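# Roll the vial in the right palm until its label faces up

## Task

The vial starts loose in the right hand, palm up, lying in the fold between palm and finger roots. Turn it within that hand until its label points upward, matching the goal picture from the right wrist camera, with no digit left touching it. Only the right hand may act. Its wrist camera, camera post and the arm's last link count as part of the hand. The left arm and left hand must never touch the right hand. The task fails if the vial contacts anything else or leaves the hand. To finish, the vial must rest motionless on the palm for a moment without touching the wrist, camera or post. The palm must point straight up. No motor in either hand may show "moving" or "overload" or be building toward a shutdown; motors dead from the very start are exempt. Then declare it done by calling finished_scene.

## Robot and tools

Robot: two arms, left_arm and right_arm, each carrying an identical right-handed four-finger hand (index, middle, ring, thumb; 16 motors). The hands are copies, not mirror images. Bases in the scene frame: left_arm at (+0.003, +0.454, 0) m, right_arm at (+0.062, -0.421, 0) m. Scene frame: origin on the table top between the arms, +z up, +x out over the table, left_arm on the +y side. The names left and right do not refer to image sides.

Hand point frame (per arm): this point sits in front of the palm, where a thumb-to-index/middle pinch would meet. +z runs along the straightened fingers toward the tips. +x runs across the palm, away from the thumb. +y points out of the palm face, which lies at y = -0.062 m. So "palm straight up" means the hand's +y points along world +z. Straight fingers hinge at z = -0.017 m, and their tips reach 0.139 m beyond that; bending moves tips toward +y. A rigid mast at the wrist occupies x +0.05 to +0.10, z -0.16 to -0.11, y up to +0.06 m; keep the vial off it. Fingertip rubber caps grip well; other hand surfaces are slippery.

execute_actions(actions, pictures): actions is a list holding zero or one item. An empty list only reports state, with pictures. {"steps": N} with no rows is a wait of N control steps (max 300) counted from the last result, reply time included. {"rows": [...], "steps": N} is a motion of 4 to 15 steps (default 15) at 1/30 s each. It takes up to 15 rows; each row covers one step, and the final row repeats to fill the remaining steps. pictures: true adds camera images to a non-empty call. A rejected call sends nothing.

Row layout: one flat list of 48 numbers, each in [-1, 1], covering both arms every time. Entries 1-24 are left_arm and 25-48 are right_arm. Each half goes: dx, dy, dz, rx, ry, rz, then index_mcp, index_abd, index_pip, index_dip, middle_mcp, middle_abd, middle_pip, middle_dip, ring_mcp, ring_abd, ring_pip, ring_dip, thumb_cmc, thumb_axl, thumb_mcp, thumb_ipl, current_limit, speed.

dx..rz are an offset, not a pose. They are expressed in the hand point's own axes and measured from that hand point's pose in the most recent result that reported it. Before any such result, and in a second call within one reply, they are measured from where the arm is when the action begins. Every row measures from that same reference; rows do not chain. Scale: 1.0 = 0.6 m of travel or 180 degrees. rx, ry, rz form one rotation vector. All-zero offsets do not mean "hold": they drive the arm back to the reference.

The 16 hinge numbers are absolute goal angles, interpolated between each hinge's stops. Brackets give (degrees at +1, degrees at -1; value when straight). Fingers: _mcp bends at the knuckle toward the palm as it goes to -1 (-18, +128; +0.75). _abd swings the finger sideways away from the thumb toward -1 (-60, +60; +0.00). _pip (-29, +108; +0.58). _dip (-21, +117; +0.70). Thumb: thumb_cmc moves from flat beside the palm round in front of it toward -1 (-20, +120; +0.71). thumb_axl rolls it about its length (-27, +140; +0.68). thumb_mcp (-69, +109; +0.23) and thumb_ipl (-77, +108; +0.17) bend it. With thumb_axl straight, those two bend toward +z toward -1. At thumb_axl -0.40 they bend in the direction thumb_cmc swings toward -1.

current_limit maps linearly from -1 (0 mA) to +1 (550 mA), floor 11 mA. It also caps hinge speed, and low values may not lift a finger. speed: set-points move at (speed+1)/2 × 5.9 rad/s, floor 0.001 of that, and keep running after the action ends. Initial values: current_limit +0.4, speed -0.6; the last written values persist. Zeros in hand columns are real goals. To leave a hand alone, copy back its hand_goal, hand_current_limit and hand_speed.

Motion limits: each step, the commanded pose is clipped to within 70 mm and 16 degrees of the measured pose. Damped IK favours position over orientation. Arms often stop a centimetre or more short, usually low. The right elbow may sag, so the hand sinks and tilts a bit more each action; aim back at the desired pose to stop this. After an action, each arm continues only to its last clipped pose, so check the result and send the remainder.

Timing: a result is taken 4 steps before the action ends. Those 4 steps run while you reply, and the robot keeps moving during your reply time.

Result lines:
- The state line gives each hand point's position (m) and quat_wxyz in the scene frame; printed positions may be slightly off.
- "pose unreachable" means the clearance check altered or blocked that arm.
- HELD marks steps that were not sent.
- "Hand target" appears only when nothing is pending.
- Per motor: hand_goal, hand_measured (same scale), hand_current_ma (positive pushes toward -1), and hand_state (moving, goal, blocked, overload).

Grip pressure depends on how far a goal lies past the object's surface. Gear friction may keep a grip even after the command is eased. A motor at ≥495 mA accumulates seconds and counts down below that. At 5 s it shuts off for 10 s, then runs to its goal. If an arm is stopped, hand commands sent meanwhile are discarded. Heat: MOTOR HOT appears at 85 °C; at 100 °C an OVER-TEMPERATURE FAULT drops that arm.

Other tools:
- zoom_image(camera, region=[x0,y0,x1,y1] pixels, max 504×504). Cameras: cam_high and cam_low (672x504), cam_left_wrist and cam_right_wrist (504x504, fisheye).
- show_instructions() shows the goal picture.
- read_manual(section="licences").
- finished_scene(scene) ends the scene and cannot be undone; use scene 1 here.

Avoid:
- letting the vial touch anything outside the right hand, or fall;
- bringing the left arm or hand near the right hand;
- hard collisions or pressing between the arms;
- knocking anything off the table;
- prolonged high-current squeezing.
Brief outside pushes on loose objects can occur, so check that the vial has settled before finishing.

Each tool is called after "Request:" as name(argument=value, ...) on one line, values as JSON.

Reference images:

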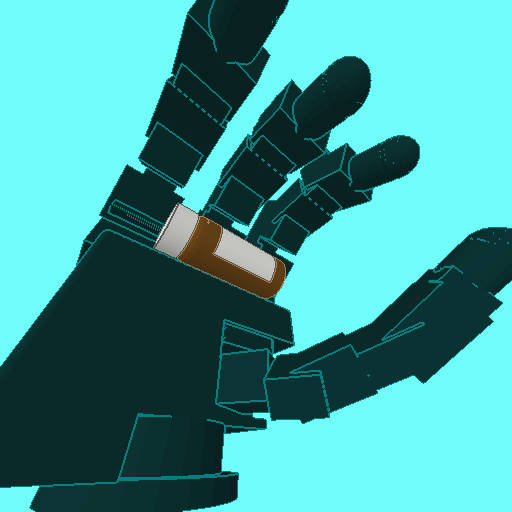

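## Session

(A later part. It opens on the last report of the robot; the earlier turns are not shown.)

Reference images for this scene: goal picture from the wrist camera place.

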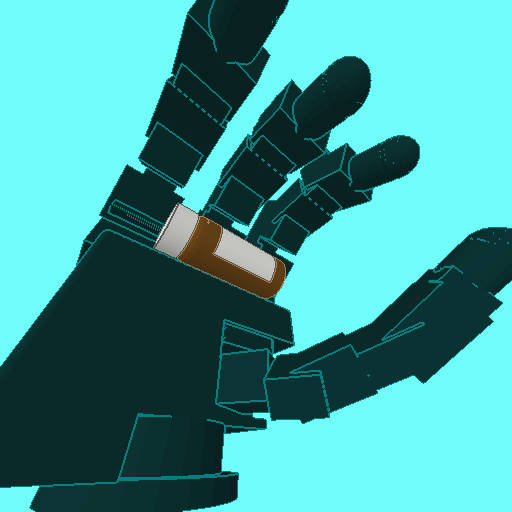

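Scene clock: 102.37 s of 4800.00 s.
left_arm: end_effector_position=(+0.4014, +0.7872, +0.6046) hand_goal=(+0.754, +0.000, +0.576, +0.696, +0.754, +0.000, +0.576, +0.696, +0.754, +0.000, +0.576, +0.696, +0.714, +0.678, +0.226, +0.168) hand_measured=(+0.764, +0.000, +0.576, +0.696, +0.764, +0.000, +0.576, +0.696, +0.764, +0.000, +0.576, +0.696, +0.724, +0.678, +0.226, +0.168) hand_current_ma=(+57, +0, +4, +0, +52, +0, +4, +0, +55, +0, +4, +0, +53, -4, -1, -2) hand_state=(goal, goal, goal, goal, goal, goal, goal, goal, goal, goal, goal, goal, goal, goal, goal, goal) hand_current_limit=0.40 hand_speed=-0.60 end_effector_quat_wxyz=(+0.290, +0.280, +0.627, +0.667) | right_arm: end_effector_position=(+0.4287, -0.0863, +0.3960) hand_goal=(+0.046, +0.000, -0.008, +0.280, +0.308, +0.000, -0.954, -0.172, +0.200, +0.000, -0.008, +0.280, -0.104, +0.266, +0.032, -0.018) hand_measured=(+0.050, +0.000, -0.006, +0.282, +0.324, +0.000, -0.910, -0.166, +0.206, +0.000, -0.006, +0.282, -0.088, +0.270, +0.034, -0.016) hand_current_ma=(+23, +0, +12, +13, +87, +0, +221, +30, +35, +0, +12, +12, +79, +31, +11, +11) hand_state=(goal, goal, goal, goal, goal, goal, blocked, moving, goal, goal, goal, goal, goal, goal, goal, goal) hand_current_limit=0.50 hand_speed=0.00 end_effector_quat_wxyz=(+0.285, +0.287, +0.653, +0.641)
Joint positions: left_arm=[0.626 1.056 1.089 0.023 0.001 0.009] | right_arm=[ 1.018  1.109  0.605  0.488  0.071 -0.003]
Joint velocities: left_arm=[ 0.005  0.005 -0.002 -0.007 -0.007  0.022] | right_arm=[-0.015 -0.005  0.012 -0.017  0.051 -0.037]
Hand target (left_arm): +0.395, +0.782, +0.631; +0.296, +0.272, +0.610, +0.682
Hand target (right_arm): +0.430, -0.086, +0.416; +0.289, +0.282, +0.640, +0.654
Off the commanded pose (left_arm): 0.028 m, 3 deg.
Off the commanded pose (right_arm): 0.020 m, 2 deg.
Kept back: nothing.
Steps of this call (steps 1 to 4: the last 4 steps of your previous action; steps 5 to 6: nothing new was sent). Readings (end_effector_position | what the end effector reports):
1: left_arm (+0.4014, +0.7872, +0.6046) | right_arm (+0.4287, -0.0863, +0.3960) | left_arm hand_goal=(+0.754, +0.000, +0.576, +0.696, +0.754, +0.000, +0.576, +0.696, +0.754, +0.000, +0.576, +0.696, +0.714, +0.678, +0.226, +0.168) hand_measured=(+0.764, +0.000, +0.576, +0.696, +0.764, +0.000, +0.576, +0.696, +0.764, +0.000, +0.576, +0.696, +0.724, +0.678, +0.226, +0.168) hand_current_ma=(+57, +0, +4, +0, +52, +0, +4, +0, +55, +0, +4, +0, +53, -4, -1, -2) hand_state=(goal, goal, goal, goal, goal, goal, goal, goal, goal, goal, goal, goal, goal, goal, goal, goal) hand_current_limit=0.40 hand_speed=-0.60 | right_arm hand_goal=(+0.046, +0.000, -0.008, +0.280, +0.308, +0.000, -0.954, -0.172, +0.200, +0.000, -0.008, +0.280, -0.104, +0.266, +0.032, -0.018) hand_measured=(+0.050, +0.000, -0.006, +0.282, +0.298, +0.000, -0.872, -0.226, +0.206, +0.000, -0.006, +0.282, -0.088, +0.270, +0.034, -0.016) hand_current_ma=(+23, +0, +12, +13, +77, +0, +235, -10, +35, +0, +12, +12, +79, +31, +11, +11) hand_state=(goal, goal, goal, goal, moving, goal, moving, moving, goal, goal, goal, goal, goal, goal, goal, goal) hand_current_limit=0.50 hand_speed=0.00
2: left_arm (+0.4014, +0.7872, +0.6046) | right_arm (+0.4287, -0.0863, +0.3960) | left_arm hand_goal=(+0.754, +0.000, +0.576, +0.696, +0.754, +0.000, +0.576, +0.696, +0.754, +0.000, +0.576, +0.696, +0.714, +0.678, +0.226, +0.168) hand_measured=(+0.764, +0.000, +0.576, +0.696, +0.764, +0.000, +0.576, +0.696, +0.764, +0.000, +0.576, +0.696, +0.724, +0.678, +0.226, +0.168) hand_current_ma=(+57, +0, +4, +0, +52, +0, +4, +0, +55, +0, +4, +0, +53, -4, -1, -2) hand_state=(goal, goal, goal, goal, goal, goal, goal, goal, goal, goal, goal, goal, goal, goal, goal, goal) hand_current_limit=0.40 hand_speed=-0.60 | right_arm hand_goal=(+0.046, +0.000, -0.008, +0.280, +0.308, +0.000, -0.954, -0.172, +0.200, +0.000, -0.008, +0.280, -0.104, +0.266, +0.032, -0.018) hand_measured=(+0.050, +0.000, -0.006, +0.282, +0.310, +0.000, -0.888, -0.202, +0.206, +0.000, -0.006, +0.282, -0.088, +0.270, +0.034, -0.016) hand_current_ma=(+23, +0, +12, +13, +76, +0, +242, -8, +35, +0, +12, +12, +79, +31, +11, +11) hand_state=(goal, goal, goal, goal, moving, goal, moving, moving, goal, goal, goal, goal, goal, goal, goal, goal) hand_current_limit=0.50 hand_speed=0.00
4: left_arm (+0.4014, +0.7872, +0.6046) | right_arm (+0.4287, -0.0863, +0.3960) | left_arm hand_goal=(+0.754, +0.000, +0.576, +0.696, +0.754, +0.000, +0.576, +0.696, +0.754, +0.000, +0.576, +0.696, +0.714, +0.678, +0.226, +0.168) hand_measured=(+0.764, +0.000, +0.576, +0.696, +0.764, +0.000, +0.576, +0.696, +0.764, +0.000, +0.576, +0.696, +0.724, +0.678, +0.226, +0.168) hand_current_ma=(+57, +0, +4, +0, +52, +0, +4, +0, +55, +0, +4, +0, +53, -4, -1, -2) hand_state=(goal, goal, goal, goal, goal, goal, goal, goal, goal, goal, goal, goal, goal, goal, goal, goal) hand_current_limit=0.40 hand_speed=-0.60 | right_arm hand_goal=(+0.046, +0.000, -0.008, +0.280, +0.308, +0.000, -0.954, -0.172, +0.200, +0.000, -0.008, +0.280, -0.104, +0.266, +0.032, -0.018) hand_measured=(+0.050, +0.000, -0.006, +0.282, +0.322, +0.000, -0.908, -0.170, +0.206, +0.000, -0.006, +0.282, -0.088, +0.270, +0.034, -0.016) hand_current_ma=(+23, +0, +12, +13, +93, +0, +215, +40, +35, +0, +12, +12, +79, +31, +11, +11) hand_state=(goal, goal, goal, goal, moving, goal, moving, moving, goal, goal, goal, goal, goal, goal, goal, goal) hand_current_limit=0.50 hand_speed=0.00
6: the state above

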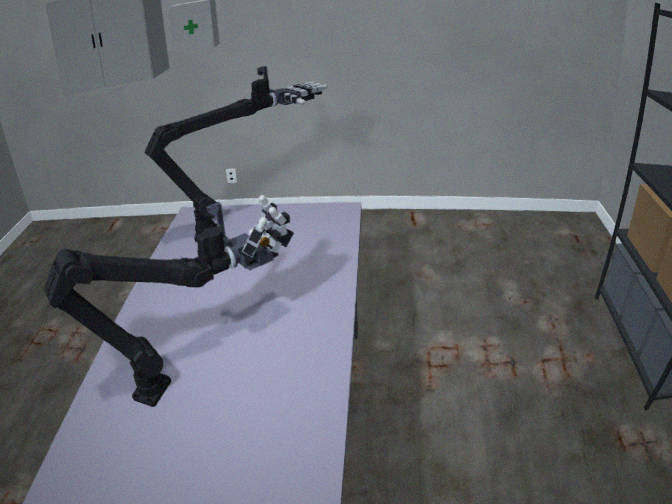

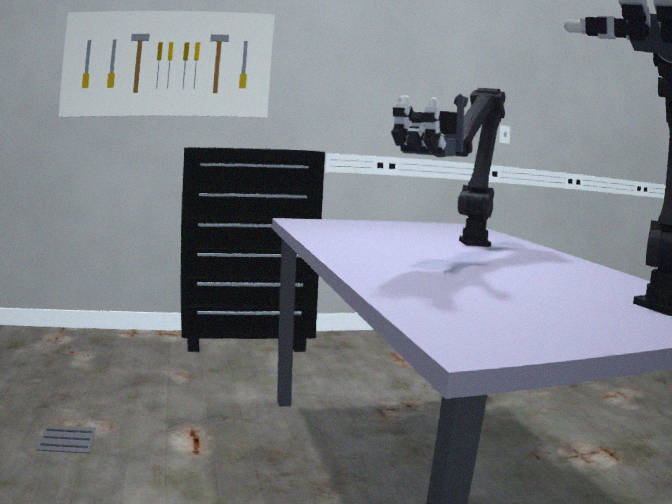

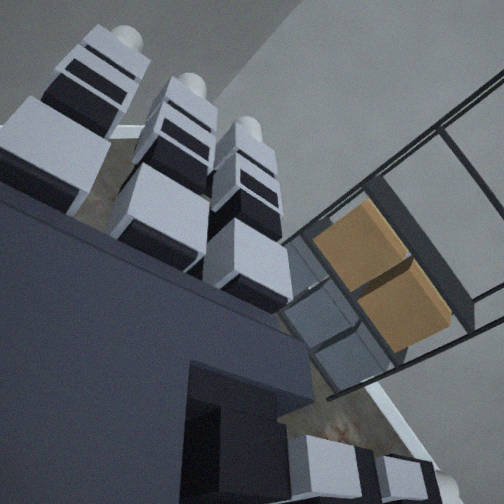

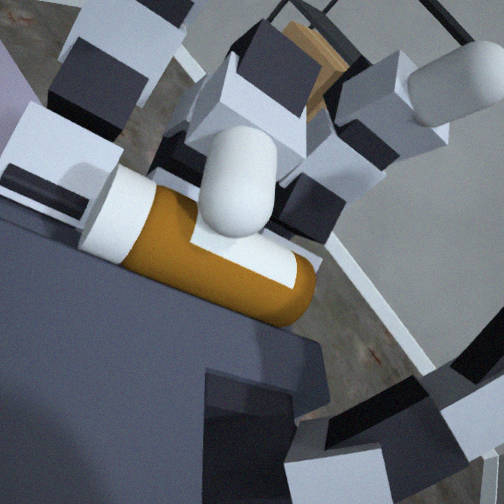

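Request:
execute_actions(actions=[{"rows": [[0,0.0463,-0.0099,-0.0163,0,0, 0.754,0,0.576,0.696,0.754,0,0.576,0.696,0.754,0,0.576,0.696,0.714,0.678,0.226,0.168,0.4,-0.6, 0,0.0333,0.0025,-0.0123,0,0.001, 0.046,0,-0.008,0.28, 0.312,0,-0.92,-0.170, 0.2,0,-0.008,0.28, -0.104,0.266,0.032,-0.018, 0.5,0],[0,0.0463,-0.0099,-0.0163,0,0, 0.754,0,0.576,0.696,0.754,0,0.576,0.696,0.754,0,0.576,0.696,0.714,0.678,0.226,0.168,0.4,-0.6, 0,0.0333,0.0025,-0.0123,0,0.001, 0.046,0,-0.008,0.28, 0.316,0,-0.895,-0.170, 0.2,0,-0.008,0.28, -0.104,0.266,0.032,-0.018, 0.5,0],[0,0.0463,-0.0099,-0.0163,0,0, 0.754,0,0.576,0.696,0.754,0,0.576,0.696,0.754,0,0.576,0.696,0.714,0.678,0.226,0.168,0.4,-0.6, 0,0.0333,0.0025,-0.0123,0,0.001, 0.046,0,-0.008,0.28, 0.316,0,-0.865,-0.170, 0.2,0,-0.008,0.28, -0.104,0.266,0.032,-0.018, 0.5,0],[0,0.0463,-0.0099,-0.0163,0,0, 0.754,0,0.576,0.696,0.754,0,0.576,0.696,0.754,0,0.576,0.696,0.714,0.678,0.226,0.168,0.4,-0.6, 0,0.0333,0.0025,-0.0123,0,0.001, 0.046,0,-0.008,0.28, 0.316,0,-0.835,-0.170, 0.2,0,-0.008,0.28, -0.104,0.266,0.032,-0.018, 0.5,0],[0,0.0463,-0.0099,-0.0163,0,0, 0.754,0,0.576,0.696,0.754,0,0.576,0.696,0.754,0,0.576,0.696,0.714,0.678,0.226,0.168,0.4,-0.6, 0,0.0333,0.0025,-0.0123,0,0.001, 0.046,0,-0.008,0.28, 0.300,0,-0.805,-0.195, 0.2,0,-0.008,0.28, -0.104,0.266,0.032,-0.018, 0.5,0],[0,0.0463,-0.0099,-0.0163,0,0, 0.754,0,0.576,0.696,0.754,0,0.576,0.696,0.754,0,0.576,0.696,0.714,0.678,0.226,0.168,0.4,-0.6, 0,0.0333,0.0025,-0.0123,0,0.001, 0.046,0,-0.008,0.28, 0.283,0,-0.778,-0.230, 0.2,0,-0.008,0.28, -0.104,0.266,0.032,-0.018, 0.5,0],[0,0.0463,-0.0099,-0.0163,0,0, 0.754,0,0.576,0.696,0.754,0,0.576,0.696,0.754,0,0.576,0.696,0.714,0.678,0.226,0.168,0.4,-0.6, 0,0.0333,0.0025,-0.0123,0,0.001, 0.046,0,-0.008,0.28, 0.265,0,-0.752,-0.266, 0.2,0,-0.008,0.28, -0.104,0.266,0.032,-0.018, 0.5,0],[0,0.0463,-0.0099,-0.0163,0,0, 0.754,0,0.576,0.696,0.754,0,0.576,0.696,0.754,0,0.576,0.696,0.714,0.678,0.226,0.168,0.4,-0.6, 0,0.0333,0.0025,-0.0123,0,0.001, 0.046,0,-0.008,0.28, 0.247,0,-0.726,-0.302, 0.2,0,-0.008,0.28, -0.104,0.266,0.032,-0.018, 0.5,0],[0,0.0463,-0.0099,-0.0163,0,0, 0.754,0,0.576,0.696,0.754,0,0.576,0.696,0.754,0,0.576,0.696,0.714,0.678,0.226,0.168,0.4,-0.6, 0,0.0333,0.0025,-0.0123,0,0.001, 0.046,0,-0.008,0.28, 0.229,0,-0.700,-0.338, 0.2,0,-0.008,0.28, -0.104,0.266,0.032,-0.018, 0.5,0],[0,0.0463,-0.0099,-0.0163,0,0, 0.754,0,0.576,0.696,0.754,0,0.576,0.696,0.754,0,0.576,0.696,0.714,0.678,0.226,0.168,0.4,-0.6, 0,0.0333,0.0025,-0.0123,0,0.001, 0.046,0,-0.008,0.28, 0.210,0,-0.674,-0.374, 0.2,0,-0.008,0.28, -0.104,0.266,0.032,-0.018, 0.5,0],[0,0.0463,-0.0099,-0.0163,0,0, 0.754,0,0.576,0.696,0.754,0,0.576,0.696,0.754,0,0.576,0.696,0.714,0.678,0.226,0.168,0.4,-0.6, 0,0.0333,0.0025,-0.0123,0,0.001, 0.046,0,-0.008,0.28, 0.192,0,-0.648,-0.410, 0.2,0,-0.008,0.28, -0.104,0.266,0.032,-0.018, 0.5,0],[0,0.0463,-0.0099,-0.0163,0,0, 0.754,0,0.576,0.696,0.754,0,0.576,0.696,0.754,0,0.576,0.696,0.714,0.678,0.226,0.168,0.4,-0.6, 0,0.0333,0.0025,-0.0123,0,0.001, 0.046,0,-0.008,0.28, 0.175,0,-0.622,-0.446, 0.2,0,-0.008,0.28, -0.104,0.266,0.032,-0.018, 0.5,0]], "steps": 15}], pictures=true)

Request:
zoom_image(camera="cam_right_wrist", region=[230, 220, 340, 340])

Scene clock: 103.77 s of 4800.00 s.
left_arm: end_effector_position=(+0.4014, +0.7872, +0.6046) hand_goal=(+0.754, +0.000, +0.576, +0.696, +0.754, +0.000, +0.576, +0.696, +0.754, +0.000, +0.576, +0.696, +0.714, +0.678, +0.226, +0.168) hand_measured=(+0.764, +0.000, +0.576, +0.696, +0.764, +0.000, +0.576, +0.696, +0.764, +0.000, +0.576, +0.696, +0.724, +0.678, +0.226, +0.168) hand_current_ma=(+57, +0, +4, +0, +52, +0, +4, +0, +55, +0, +4, +0, +53, -4, -1, -2) hand_state=(goal, goal, goal, goal, goal, goal, goal, goal, goal, goal, goal, goal, goal, goal, goal, goal) hand_current_limit=0.40 hand_speed=-0.60 end_effector_quat_wxyz=(+0.290, +0.280, +0.627, +0.667) | right_arm: end_effector_position=(+0.4287, -0.0863, +0.3960) hand_goal=(+0.046, +0.000, -0.008, +0.280, +0.192, +0.000, -0.648, -0.410, +0.200, +0.000, -0.008, +0.280, -0.104, +0.266, +0.032, -0.018) hand_measured=(+0.050, +0.000, -0.006, +0.282, +0.254, +0.000, -0.718, -0.320, +0.206, +0.000, -0.006, +0.282, -0.088, +0.270, +0.034, -0.016) hand_current_ma=(+23, +0, +12, +13, +114, +0, -64, +61, +35, +0, +12, +12, +79, +31, +11, +11) hand_state=(goal, goal, goal, goal, moving, goal, moving, moving, goal, goal, goal, goal, goal, goal, goal, goal) hand_current_limit=0.50 hand_speed=0.00 end_effector_quat_wxyz=(+0.285, +0.287, +0.653, +0.641)
Joint positions: left_arm=[0.626 1.056 1.089 0.023 0.001 0.009] | right_arm=[ 1.018  1.109  0.605  0.488  0.071 -0.003]
Joint velocities: left_arm=[-0.015 -0.005 -0.012 -0.022 -0.007  0.022] | right_arm=[-0.024  0.005 -0.002 -0.007  0.007 -0.037]
Steps of this call (steps 1 to 31: nothing new was sent; steps 32 to 42: the first 11 steps of this action). Readings (end_effector_position | what the end effector reports):
32: left_arm (+0.4014, +0.7872, +0.6046) | right_arm (+0.4287, -0.0863, +0.3960) | left_arm hand_goal=(+0.754, +0.000, +0.576, +0.696, +0.754, +0.000, +0.576, +0.696, +0.754, +0.000, +0.576, +0.696, +0.714, +0.678, +0.226, +0.168) hand_measured=(+0.764, +0.000, +0.576, +0.696, +0.764, +0.000, +0.576, +0.696, +0.764, +0.000, +0.576, +0.696, +0.724, +0.678, +0.226, +0.168) hand_current_ma=(+57, +0, +4, +0, +52, +0, +4, +0, +55, +0, +4, +0, +53, -4, -1, -2) hand_state=(goal, goal, goal, goal, goal, goal, goal, goal, goal, goal, goal, goal, goal, goal, goal, goal) hand_current_limit=0.40 hand_speed=-0.60 | right_arm hand_goal=(+0.046, +0.000, -0.008, +0.280, +0.312, +0.000, -0.920, -0.170, +0.200, +0.000, -0.008, +0.280, -0.104, +0.266, +0.032, -0.018) hand_measured=(+0.050, +0.000, -0.006, +0.282, +0.324, +0.000, -0.910, -0.166, +0.206, +0.000, -0.006, +0.282, -0.088, +0.270, +0.034, -0.016) hand_current_ma=(+23, +0, +12, +13, +87, +0, +221, +29, +35, +0, +12, +12, +79, +31, +11, +11) hand_state=(goal, goal, goal, goal, moving, goal, moving, moving, goal, goal, goal, goal, goal, goal, goal, goal) hand_current_limit=0.50 hand_speed=0.00
33: left_arm (+0.4014, +0.7872, +0.6046) | right_arm (+0.4287, -0.0863, +0.3960) | left_arm hand_goal=(+0.754, +0.000, +0.576, +0.696, +0.754, +0.000, +0.576, +0.696, +0.754, +0.000, +0.576, +0.696, +0.714, +0.678, +0.226, +0.168) hand_measured=(+0.764, +0.000, +0.576, +0.696, +0.764, +0.000, +0.576, +0.696, +0.764, +0.000, +0.576, +0.696, +0.724, +0.678, +0.226, +0.168) hand_current_ma=(+57, +0, +4, +0, +52, +0, +4, +0, +55, +0, +4, +0, +53, -4, -1, -2) hand_state=(goal, goal, goal, goal, goal, goal, goal, goal, goal, goal, goal, goal, goal, goal, goal, goal) hand_current_limit=0.40 hand_speed=-0.60 | right_arm hand_goal=(+0.046, +0.000, -0.008, +0.280, +0.316, +0.000, -0.894, -0.170, +0.200, +0.000, -0.008, +0.280, -0.104, +0.266, +0.032, -0.018) hand_measured=(+0.050, +0.000, -0.006, +0.282, +0.324, +0.000, -0.910, -0.166, +0.206, +0.000, -0.006, +0.282, -0.088, +0.270, +0.034, -0.016) hand_current_ma=(+23, +0, +12, +13, +74, +0, +55, +22, +35, +0, +12, +12, +79, +31, +11, +11) hand_state=(goal, goal, goal, goal, moving, goal, moving, moving, goal, goal, goal, goal, goal, goal, goal, goal) hand_current_limit=0.50 hand_speed=0.00
35: left_arm (+0.4014, +0.7872, +0.6046) | right_arm (+0.4287, -0.0863, +0.3960) | left_arm hand_goal=(+0.754, +0.000, +0.576, +0.696, +0.754, +0.000, +0.576, +0.696, +0.754, +0.000, +0.576, +0.696, +0.714, +0.678, +0.226, +0.168) hand_measured=(+0.764, +0.000, +0.576, +0.696, +0.764, +0.000, +0.576, +0.696, +0.764, +0.000, +0.576, +0.696, +0.724, +0.678, +0.226, +0.168) hand_current_ma=(+57, +0, +4, +0, +52, +0, +4, +0, +55, +0, +4, +0, +53, -4, -1, -2) hand_state=(goal, goal, goal, goal, goal, goal, goal, goal, goal, goal, goal, goal, goal, goal, goal, goal) hand_current_limit=0.40 hand_speed=-0.60 | right_arm hand_goal=(+0.046, +0.000, -0.008, +0.280, +0.316, +0.000, -0.834, -0.170, +0.200, +0.000, -0.008, +0.280, -0.104, +0.266, +0.032, -0.018) hand_measured=(+0.050, +0.000, -0.006, +0.282, +0.324, +0.000, -0.898, -0.166, +0.206, +0.000, -0.006, +0.282, -0.088, +0.270, +0.034, -0.016) hand_current_ma=(+23, +0, +12, +13, +47, +0, -81, +12, +35, +0, +12, +12, +79, +31, +11, +11) hand_state=(goal, goal, goal, goal, goal, goal, moving, goal, goal, goal, goal, goal, goal, goal, goal, goal) hand_current_limit=0.50 hand_speed=0.00
39: left_arm (+0.4014, +0.7872, +0.6046) | right_arm (+0.4287, -0.0863, +0.3960) | left_arm hand_goal=(+0.754, +0.000, +0.576, +0.696, +0.754, +0.000, +0.576, +0.696, +0.754, +0.000, +0.576, +0.696, +0.714, +0.678, +0.226, +0.168) hand_measured=(+0.764, +0.000, +0.576, +0.696, +0.764, +0.000, +0.576, +0.696, +0.764, +0.000, +0.576, +0.696, +0.724, +0.678, +0.226, +0.168) hand_current_ma=(+57, +0, +4, +0, +52, +0, +4, +0, +55, +0, +4, +0, +53, -4, -1, -2) hand_state=(goal, goal, goal, goal, goal, goal, goal, goal, goal, goal, goal, goal, goal, goal, goal, goal) hand_current_limit=0.40 hand_speed=-0.60 | right_arm hand_goal=(+0.046, +0.000, -0.008, +0.280, +0.248, +0.000, -0.726, -0.302, +0.200, +0.000, -0.008, +0.280, -0.104, +0.266, +0.032, -0.018) hand_measured=(+0.050, +0.000, -0.006, +0.282, +0.306, +0.000, -0.796, -0.214, +0.206, +0.000, -0.006, +0.282, -0.088, +0.270, +0.034, -0.016) hand_current_ma=(+23, +0, +12, +13, +118, +0, -63, +70, +35, +0, +12, +12, +79, +31, +11, +11) hand_state=(goal, goal, goal, goal, moving, goal, moving, moving, goal, goal, goal, goal, goal, goal, goal, goal) hand_current_limit=0.50 hand_speed=0.00
42: the state above

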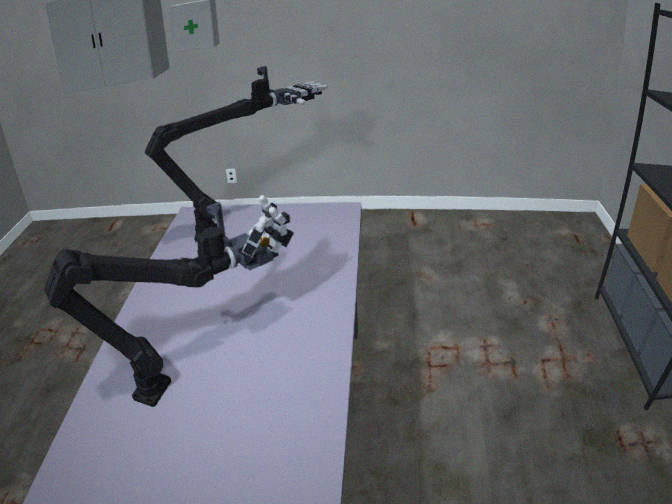

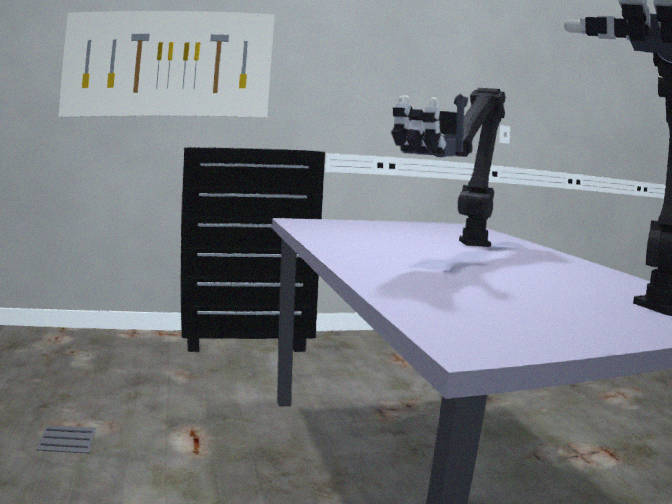

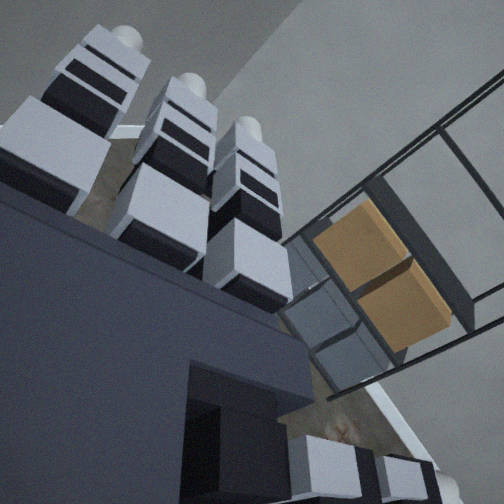

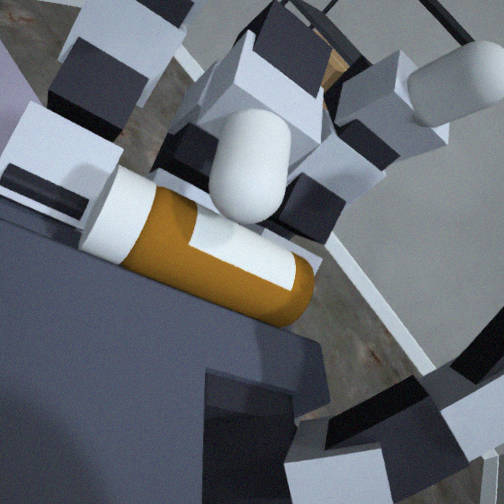

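Region (230, 220, 340, 340) of cam_right_wrist's 504x504 image, scaled by 4.200, with more detail than that image has; it fills the left 462 columns of this view, and the rest is white.

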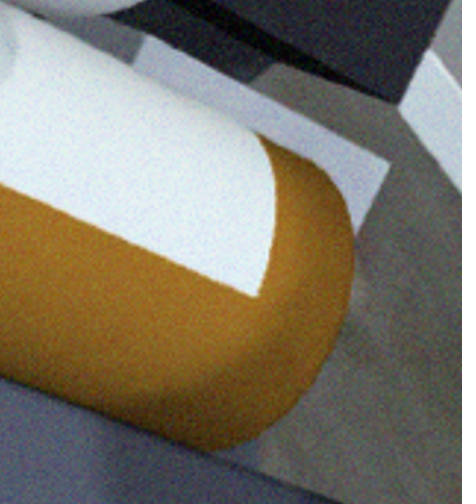

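Request:
zoom_image(camera="cam_right_wrist", region=[60, 150, 330, 340])

Request:
show_instructions()

Region (60, 150, 330, 340) of cam_right_wrist's 504x504 image, scaled by 1.867, with more detail than that image has; it fills the top 355 rows of this view, and the rest is white.

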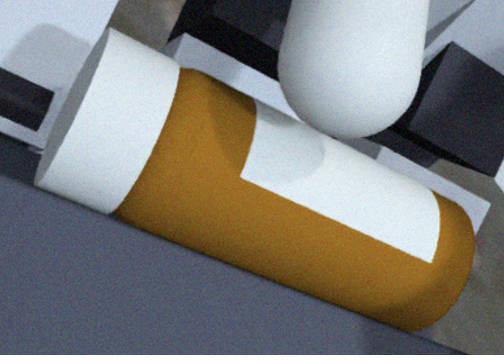

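Reference images for this scene: goal picture from the wrist camera place.

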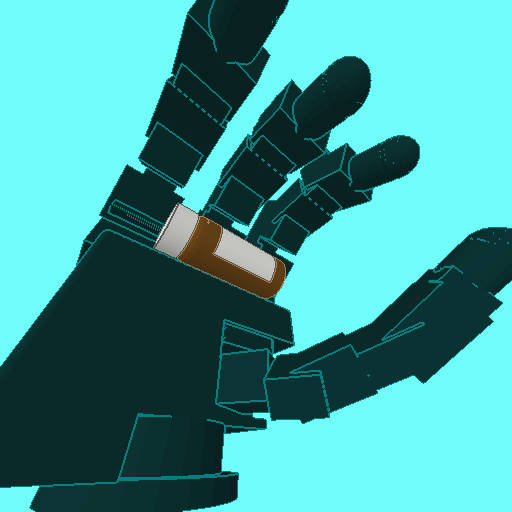

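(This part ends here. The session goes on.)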